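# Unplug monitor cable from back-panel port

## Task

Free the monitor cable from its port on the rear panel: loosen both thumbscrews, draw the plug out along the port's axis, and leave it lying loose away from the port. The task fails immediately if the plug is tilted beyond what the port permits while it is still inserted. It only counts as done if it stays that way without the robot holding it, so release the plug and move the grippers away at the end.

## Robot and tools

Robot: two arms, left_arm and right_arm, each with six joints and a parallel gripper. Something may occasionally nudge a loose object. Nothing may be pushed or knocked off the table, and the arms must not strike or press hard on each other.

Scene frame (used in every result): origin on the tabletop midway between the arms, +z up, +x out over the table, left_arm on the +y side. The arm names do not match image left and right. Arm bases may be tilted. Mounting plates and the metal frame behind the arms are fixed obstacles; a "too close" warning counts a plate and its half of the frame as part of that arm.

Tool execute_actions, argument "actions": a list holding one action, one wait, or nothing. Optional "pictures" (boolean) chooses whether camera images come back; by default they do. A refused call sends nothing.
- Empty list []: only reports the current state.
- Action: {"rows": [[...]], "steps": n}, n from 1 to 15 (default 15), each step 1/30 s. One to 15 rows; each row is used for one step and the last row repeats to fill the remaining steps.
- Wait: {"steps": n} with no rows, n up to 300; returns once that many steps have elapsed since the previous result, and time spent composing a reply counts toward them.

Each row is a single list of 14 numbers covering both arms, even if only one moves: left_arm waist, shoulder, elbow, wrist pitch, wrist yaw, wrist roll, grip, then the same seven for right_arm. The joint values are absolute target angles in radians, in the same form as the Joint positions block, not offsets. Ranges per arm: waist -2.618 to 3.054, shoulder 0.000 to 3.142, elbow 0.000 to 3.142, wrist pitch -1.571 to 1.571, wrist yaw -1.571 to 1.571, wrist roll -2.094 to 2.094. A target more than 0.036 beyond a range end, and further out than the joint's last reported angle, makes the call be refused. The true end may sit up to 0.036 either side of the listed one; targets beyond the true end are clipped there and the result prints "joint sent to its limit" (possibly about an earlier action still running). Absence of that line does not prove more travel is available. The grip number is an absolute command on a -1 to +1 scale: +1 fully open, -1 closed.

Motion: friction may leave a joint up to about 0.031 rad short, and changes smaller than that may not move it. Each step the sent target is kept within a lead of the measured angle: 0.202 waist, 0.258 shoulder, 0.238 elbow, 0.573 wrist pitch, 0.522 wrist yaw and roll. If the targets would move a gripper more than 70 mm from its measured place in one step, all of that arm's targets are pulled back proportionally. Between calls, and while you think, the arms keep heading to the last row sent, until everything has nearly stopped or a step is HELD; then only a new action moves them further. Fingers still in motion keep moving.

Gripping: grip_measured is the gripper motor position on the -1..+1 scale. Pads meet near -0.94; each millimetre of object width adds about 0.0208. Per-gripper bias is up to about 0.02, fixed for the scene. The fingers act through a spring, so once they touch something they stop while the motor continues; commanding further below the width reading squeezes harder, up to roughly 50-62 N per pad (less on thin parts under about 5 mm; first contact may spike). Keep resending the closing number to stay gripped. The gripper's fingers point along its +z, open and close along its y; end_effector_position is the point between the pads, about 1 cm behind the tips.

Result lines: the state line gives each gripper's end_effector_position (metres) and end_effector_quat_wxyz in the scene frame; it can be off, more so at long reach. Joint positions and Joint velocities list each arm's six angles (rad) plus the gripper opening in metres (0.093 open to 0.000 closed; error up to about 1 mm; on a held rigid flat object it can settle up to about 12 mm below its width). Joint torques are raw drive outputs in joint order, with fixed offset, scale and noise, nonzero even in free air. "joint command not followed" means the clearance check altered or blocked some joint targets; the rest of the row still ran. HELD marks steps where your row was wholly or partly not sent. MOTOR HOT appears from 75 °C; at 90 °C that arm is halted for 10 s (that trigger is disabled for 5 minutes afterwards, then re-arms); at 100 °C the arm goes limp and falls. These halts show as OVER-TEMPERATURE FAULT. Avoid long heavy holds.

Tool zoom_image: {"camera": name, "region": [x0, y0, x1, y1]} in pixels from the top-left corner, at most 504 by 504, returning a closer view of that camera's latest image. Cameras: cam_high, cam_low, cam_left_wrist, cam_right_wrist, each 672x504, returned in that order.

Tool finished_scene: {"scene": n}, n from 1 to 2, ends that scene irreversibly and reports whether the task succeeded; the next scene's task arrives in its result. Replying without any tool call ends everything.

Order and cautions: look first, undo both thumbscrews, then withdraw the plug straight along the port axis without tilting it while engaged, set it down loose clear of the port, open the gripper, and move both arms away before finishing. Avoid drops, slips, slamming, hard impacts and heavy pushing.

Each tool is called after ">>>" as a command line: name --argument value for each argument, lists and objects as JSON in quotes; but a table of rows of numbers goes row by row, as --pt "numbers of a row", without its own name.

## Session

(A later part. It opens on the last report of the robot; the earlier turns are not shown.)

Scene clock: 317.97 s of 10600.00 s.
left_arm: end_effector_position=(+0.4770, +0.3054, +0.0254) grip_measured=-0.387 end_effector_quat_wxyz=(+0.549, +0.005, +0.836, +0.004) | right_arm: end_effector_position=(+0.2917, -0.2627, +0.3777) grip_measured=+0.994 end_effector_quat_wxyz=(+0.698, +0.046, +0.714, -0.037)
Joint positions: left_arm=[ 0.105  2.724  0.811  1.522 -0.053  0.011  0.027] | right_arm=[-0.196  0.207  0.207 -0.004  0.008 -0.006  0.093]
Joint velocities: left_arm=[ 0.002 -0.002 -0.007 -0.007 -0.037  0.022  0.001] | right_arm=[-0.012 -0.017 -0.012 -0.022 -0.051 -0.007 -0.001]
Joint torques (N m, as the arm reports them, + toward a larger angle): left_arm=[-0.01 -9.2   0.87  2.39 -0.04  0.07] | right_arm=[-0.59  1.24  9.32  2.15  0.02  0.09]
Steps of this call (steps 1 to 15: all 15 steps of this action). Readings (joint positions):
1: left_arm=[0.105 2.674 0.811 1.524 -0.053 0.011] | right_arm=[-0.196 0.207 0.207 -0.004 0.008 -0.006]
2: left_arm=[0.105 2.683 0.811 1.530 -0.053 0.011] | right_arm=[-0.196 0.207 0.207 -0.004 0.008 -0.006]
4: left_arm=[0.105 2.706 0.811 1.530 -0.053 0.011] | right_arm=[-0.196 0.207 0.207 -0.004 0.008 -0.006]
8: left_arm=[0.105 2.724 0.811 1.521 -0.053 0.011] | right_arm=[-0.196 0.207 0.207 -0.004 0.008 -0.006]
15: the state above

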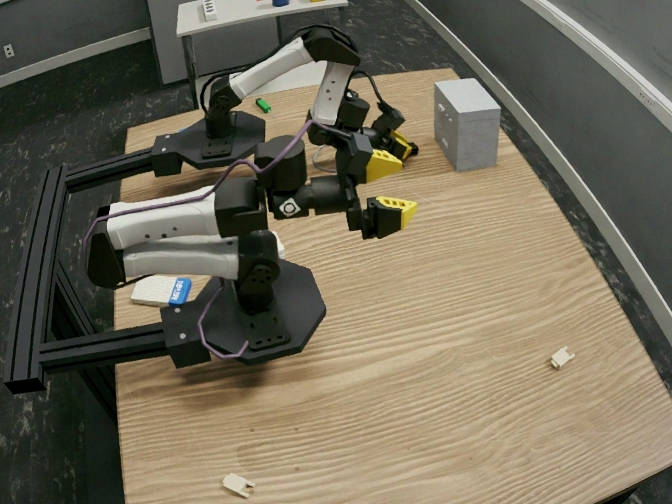

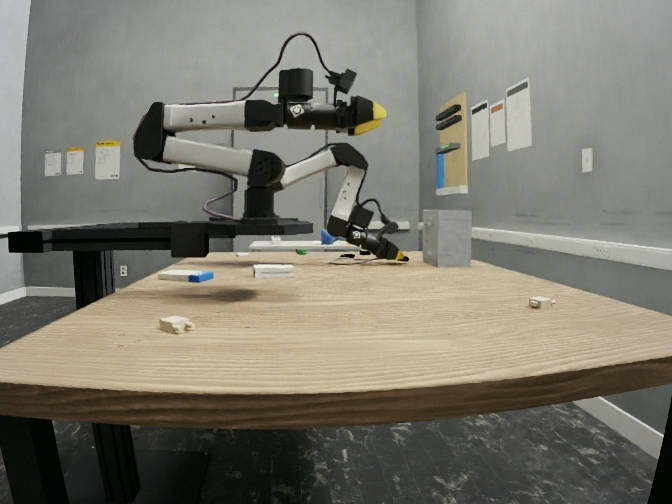

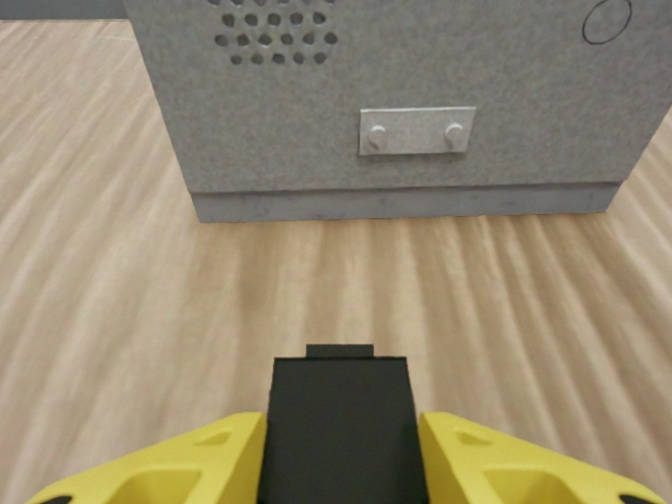

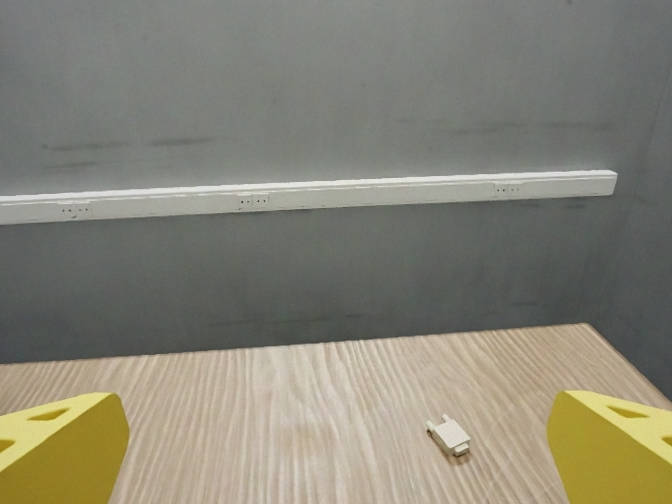

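>>> execute_actions --actions '[{"rows":[[0.105,2.73,0.8,1.49,-0.057,0.015,-0.4,-0.2,0.2,0.2,0,0,0,1]],"steps":10}]' --pictures false

>>> execute_actions --actions '[{"rows":[[0.105,2.73,0.8,1.49,-0.057,0.015,0.2,-0.2,0.2,0.2,0,0,0,1]],"steps":10}]' --pictures false

>>> execute_actions --actions '[{"rows":[[0.105,2.45,0.78,1.49,-0.057,0.015,0.2,-0.2,0.2,0.2,0,0,0,1]]}]' --pictures false

>>> execute_actions --actions '[{"rows":[[0.105,2.2,0.66,1.45,-0.057,0.015,0.2,-0.2,0.2,0.2,0,0,0,1]]}]'

Scene clock: 322.97 s of 10600.00 s.
left_arm: end_effector_position=(+0.4746, +0.3054, +0.0199) grip_measured=-0.387 end_effector_quat_wxyz=(+0.539, +0.006, +0.842, +0.004) | right_arm: end_effector_position=(+0.2917, -0.2627, +0.3777) grip_measured=+0.994 end_effector_quat_wxyz=(+0.698, +0.046, +0.714, -0.037)
Joint positions: left_arm=[ 0.105  2.724  0.811  1.497 -0.053  0.011  0.027] | right_arm=[-0.196  0.207  0.207 -0.004  0.008 -0.006  0.093]
Joint velocities: left_arm=[-0.007 -0.007 -0.002  0.007 -0.081 -0.007  0.001] | right_arm=[-0.012  0.007 -0.007  0.007  0.007 -0.022 -0.   ]
Joint torques (N m, as the arm reports them, + toward a larger angle): left_arm=[-0.04 -9.12  0.77  2.21 -0.07  0.03] | right_arm=[-0.88  1.12  9.47  2.16  0.03  0.02]
Steps of this call (steps 1 to 15: the robot went on to your last target; steps 16 to 90: nothing new was sent; then 1.67 s passed at rest; steps 91 to 100: all 10 steps of this action). Readings (joint positions):
91: left_arm=[0.105 2.724 0.811 1.519 -0.053 0.011] | right_arm=[-0.196 0.207 0.207 -0.004 0.008 -0.006]
92: left_arm=[0.105 2.724 0.811 1.515 -0.053 0.011] | right_arm=[-0.196 0.207 0.207 -0.004 0.008 -0.006]
94: left_arm=[0.105 2.724 0.811 1.506 -0.053 0.011] | right_arm=[-0.196 0.207 0.207 -0.004 0.008 -0.006]
98: left_arm=[0.105 2.724 0.811 1.498 -0.053 0.011] | right_arm=[-0.196 0.207 0.207 -0.004 0.008 -0.006]
100: the state above

Scene clock: 323.30 s of 10600.00 s.
left_arm: end_effector_position=(+0.4745, +0.3054, +0.0198) grip_measured=+0.198 end_effector_quat_wxyz=(+0.539, +0.006, +0.842, +0.004) | right_arm: end_effector_position=(+0.2917, -0.2627, +0.3777) grip_measured=+0.994 end_effector_quat_wxyz=(+0.698, +0.046, +0.714, -0.037)
Joint positions: left_arm=[ 0.105  2.724  0.811  1.497 -0.053  0.011  0.055] | right_arm=[-0.196  0.207  0.207 -0.004  0.008 -0.006  0.093]
Joint velocities: left_arm=[-0.002  0.017  0.007 -0.037 -0.037  0.022 -0.   ] | right_arm=[-0.007 -0.002 -0.017 -0.051 -0.007 -0.022 -0.   ]
Joint torques (N m, as the arm reports them, + toward a larger angle): left_arm=[-0.03 -9.37  0.85  2.15 -0.04  0.06] | right_arm=[-0.84  1.05  9.32  2.13  0.02  0.03]
Steps of this call (steps 1 to 10: all 10 steps of this action). Readings (joint positions):
1: left_arm=[0.105 2.724 0.811 1.497 -0.053 0.011] | right_arm=[-0.196 0.207 0.207 -0.004 0.008 -0.006]
2: left_arm=[0.105 2.724 0.811 1.497 -0.053 0.011] | right_arm=[-0.196 0.207 0.207 -0.004 0.008 -0.006]
4: left_arm=[0.105 2.724 0.811 1.497 -0.053 0.011] | right_arm=[-0.196 0.207 0.207 -0.004 0.008 -0.006]
8: left_arm=[0.105 2.724 0.811 1.497 -0.053 0.011] | right_arm=[-0.196 0.207 0.207 -0.004 0.008 -0.006]
10: the state above

Scene clock: 323.80 s of 10600.00 s.
left_arm: end_effector_position=(+0.5217, +0.3057, +0.1491) grip_measured=+0.198 end_effector_quat_wxyz=(+0.649, -0.001, +0.761, +0.001) | right_arm: end_effector_position=(+0.2917, -0.2627, +0.3777) grip_measured=+0.994 end_effector_quat_wxyz=(+0.698, +0.046, +0.714, -0.037)
Joint positions: left_arm=[ 0.105  2.436  0.79   1.504 -0.053  0.011  0.055] | right_arm=[-0.196  0.207  0.207 -0.004  0.008 -0.006  0.093]
Joint velocities: left_arm=[-0.002  0.007 -0.012 -0.007  0.037  0.037 -0.   ] | right_arm=[ 0.012  0.007 -0.022  0.007 -0.081 -0.022 -0.001]
Joint torques (N m, as the arm reports them, + toward a larger angle): left_arm=[-0.05 -8.69  2.51  2.18 -0.03  0.07] | right_arm=[-0.87  0.99  9.37  2.18  0.02  0.  ]
Steps of this call (steps 1 to 15: all 15 steps of this action). Readings (joint positions):
1: left_arm=[0.105 2.703 0.807 1.479 -0.053 0.011] | right_arm=[-0.196 0.207 0.207 -0.004 0.008 -0.006]
2: left_arm=[0.105 2.666 0.795 1.458 -0.053 0.011] | right_arm=[-0.196 0.207 0.207 -0.004 0.008 -0.006]
4: left_arm=[0.105 2.570 0.790 1.450 -0.053 0.011] | right_arm=[-0.196 0.207 0.207 -0.004 0.008 -0.006]
8: left_arm=[0.105 2.436 0.790 1.506 -0.053 0.011] | right_arm=[-0.196 0.207 0.207 -0.004 0.008 -0.006]
15: the state above

Scene clock: 324.30 s of 10600.00 s.
left_arm: end_effector_position=(+0.5105, +0.3077, +0.2237) grip_measured=+0.198 end_effector_quat_wxyz=(+0.684, -0.003, +0.729, -0.001) | right_arm: end_effector_position=(+0.2917, -0.2627, +0.3777) grip_measured=+0.994 end_effector_quat_wxyz=(+0.698, +0.046, +0.714, -0.037)
Joint positions: left_arm=[ 0.105  2.19   0.679  1.464 -0.053  0.011  0.055] | right_arm=[-0.196  0.207  0.207 -0.004  0.008 -0.006  0.093]
Joint velocities: left_arm=[ 0.007  0.022 -0.012 -0.037 -0.095 -0.051 -0.   ] | right_arm=[ 0.022  0.012 -0.012  0.022  0.007 -0.051  0.   ]
Joint torques (N m, as the arm reports them, + toward a larger angle): left_arm=[-0.06 -8.24  2.69  2.17 -0.01  0.05] | right_arm=[-0.68  1.27  9.23  2.16  0.01 -0.03]
Steps of this call (steps 1 to 15: all 15 steps of this action). Readings (joint positions):
1: left_arm=[0.105 2.404 0.769 1.477 -0.053 0.011] | right_arm=[-0.196 0.207 0.207 -0.004 0.008 -0.006]
2: left_arm=[0.105 2.348 0.723 1.450 -0.053 0.011] | right_arm=[-0.196 0.207 0.207 -0.004 0.008 -0.006]
4: left_arm=[0.105 2.249 0.680 1.449 -0.053 0.011] | right_arm=[-0.196 0.207 0.207 -0.004 0.008 -0.006]
8: left_arm=[0.105 2.190 0.679 1.479 -0.053 0.011] | right_arm=[-0.196 0.207 0.207 -0.004 0.008 -0.006]
15: the state above

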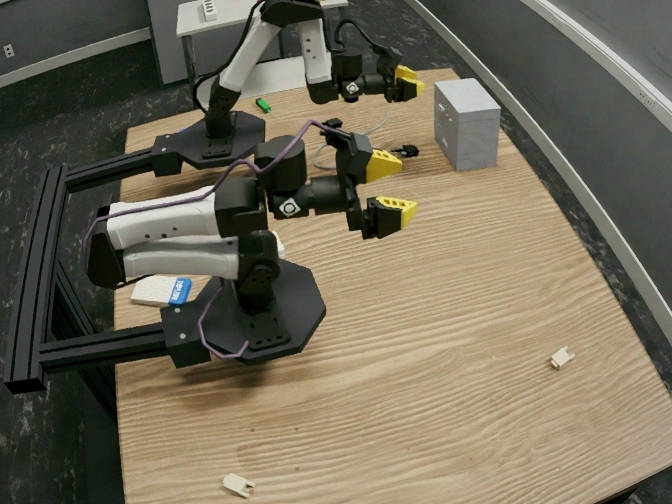

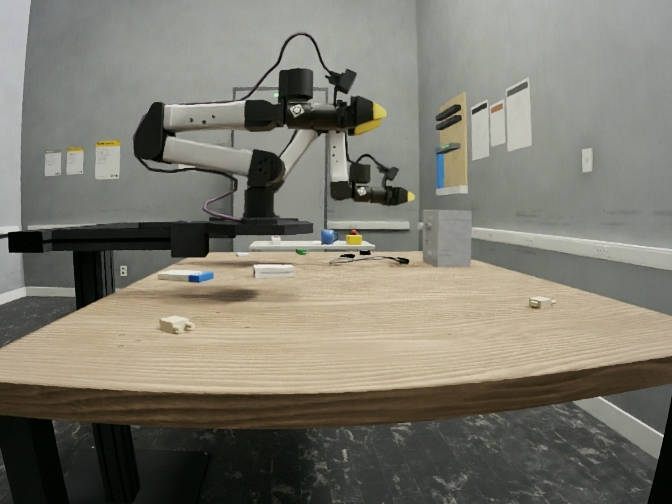

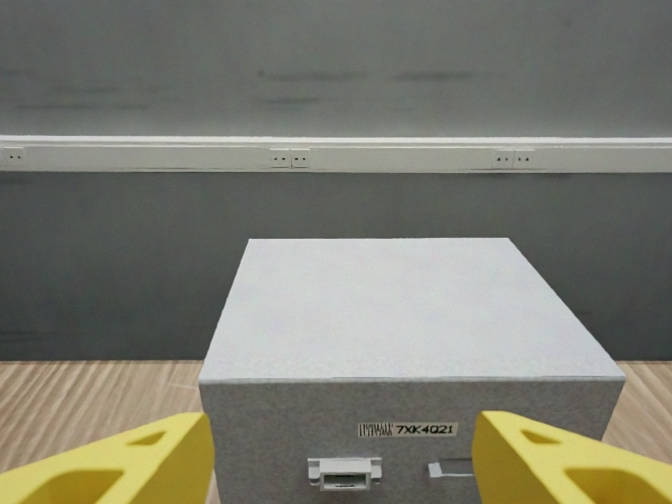

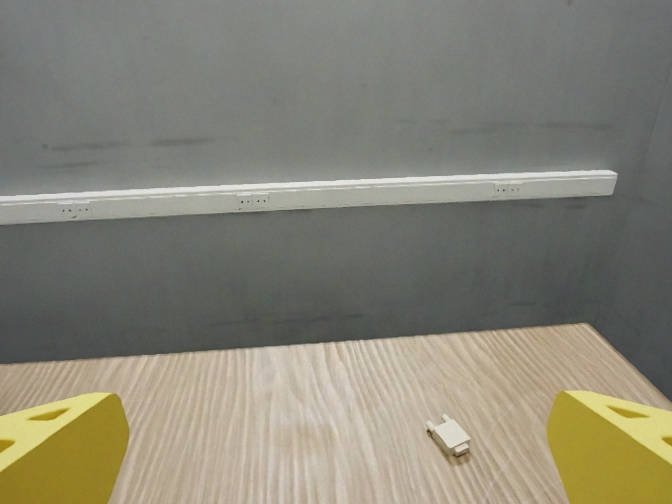

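>>> finished_scene --scene 2

The scene is finished: the task was done.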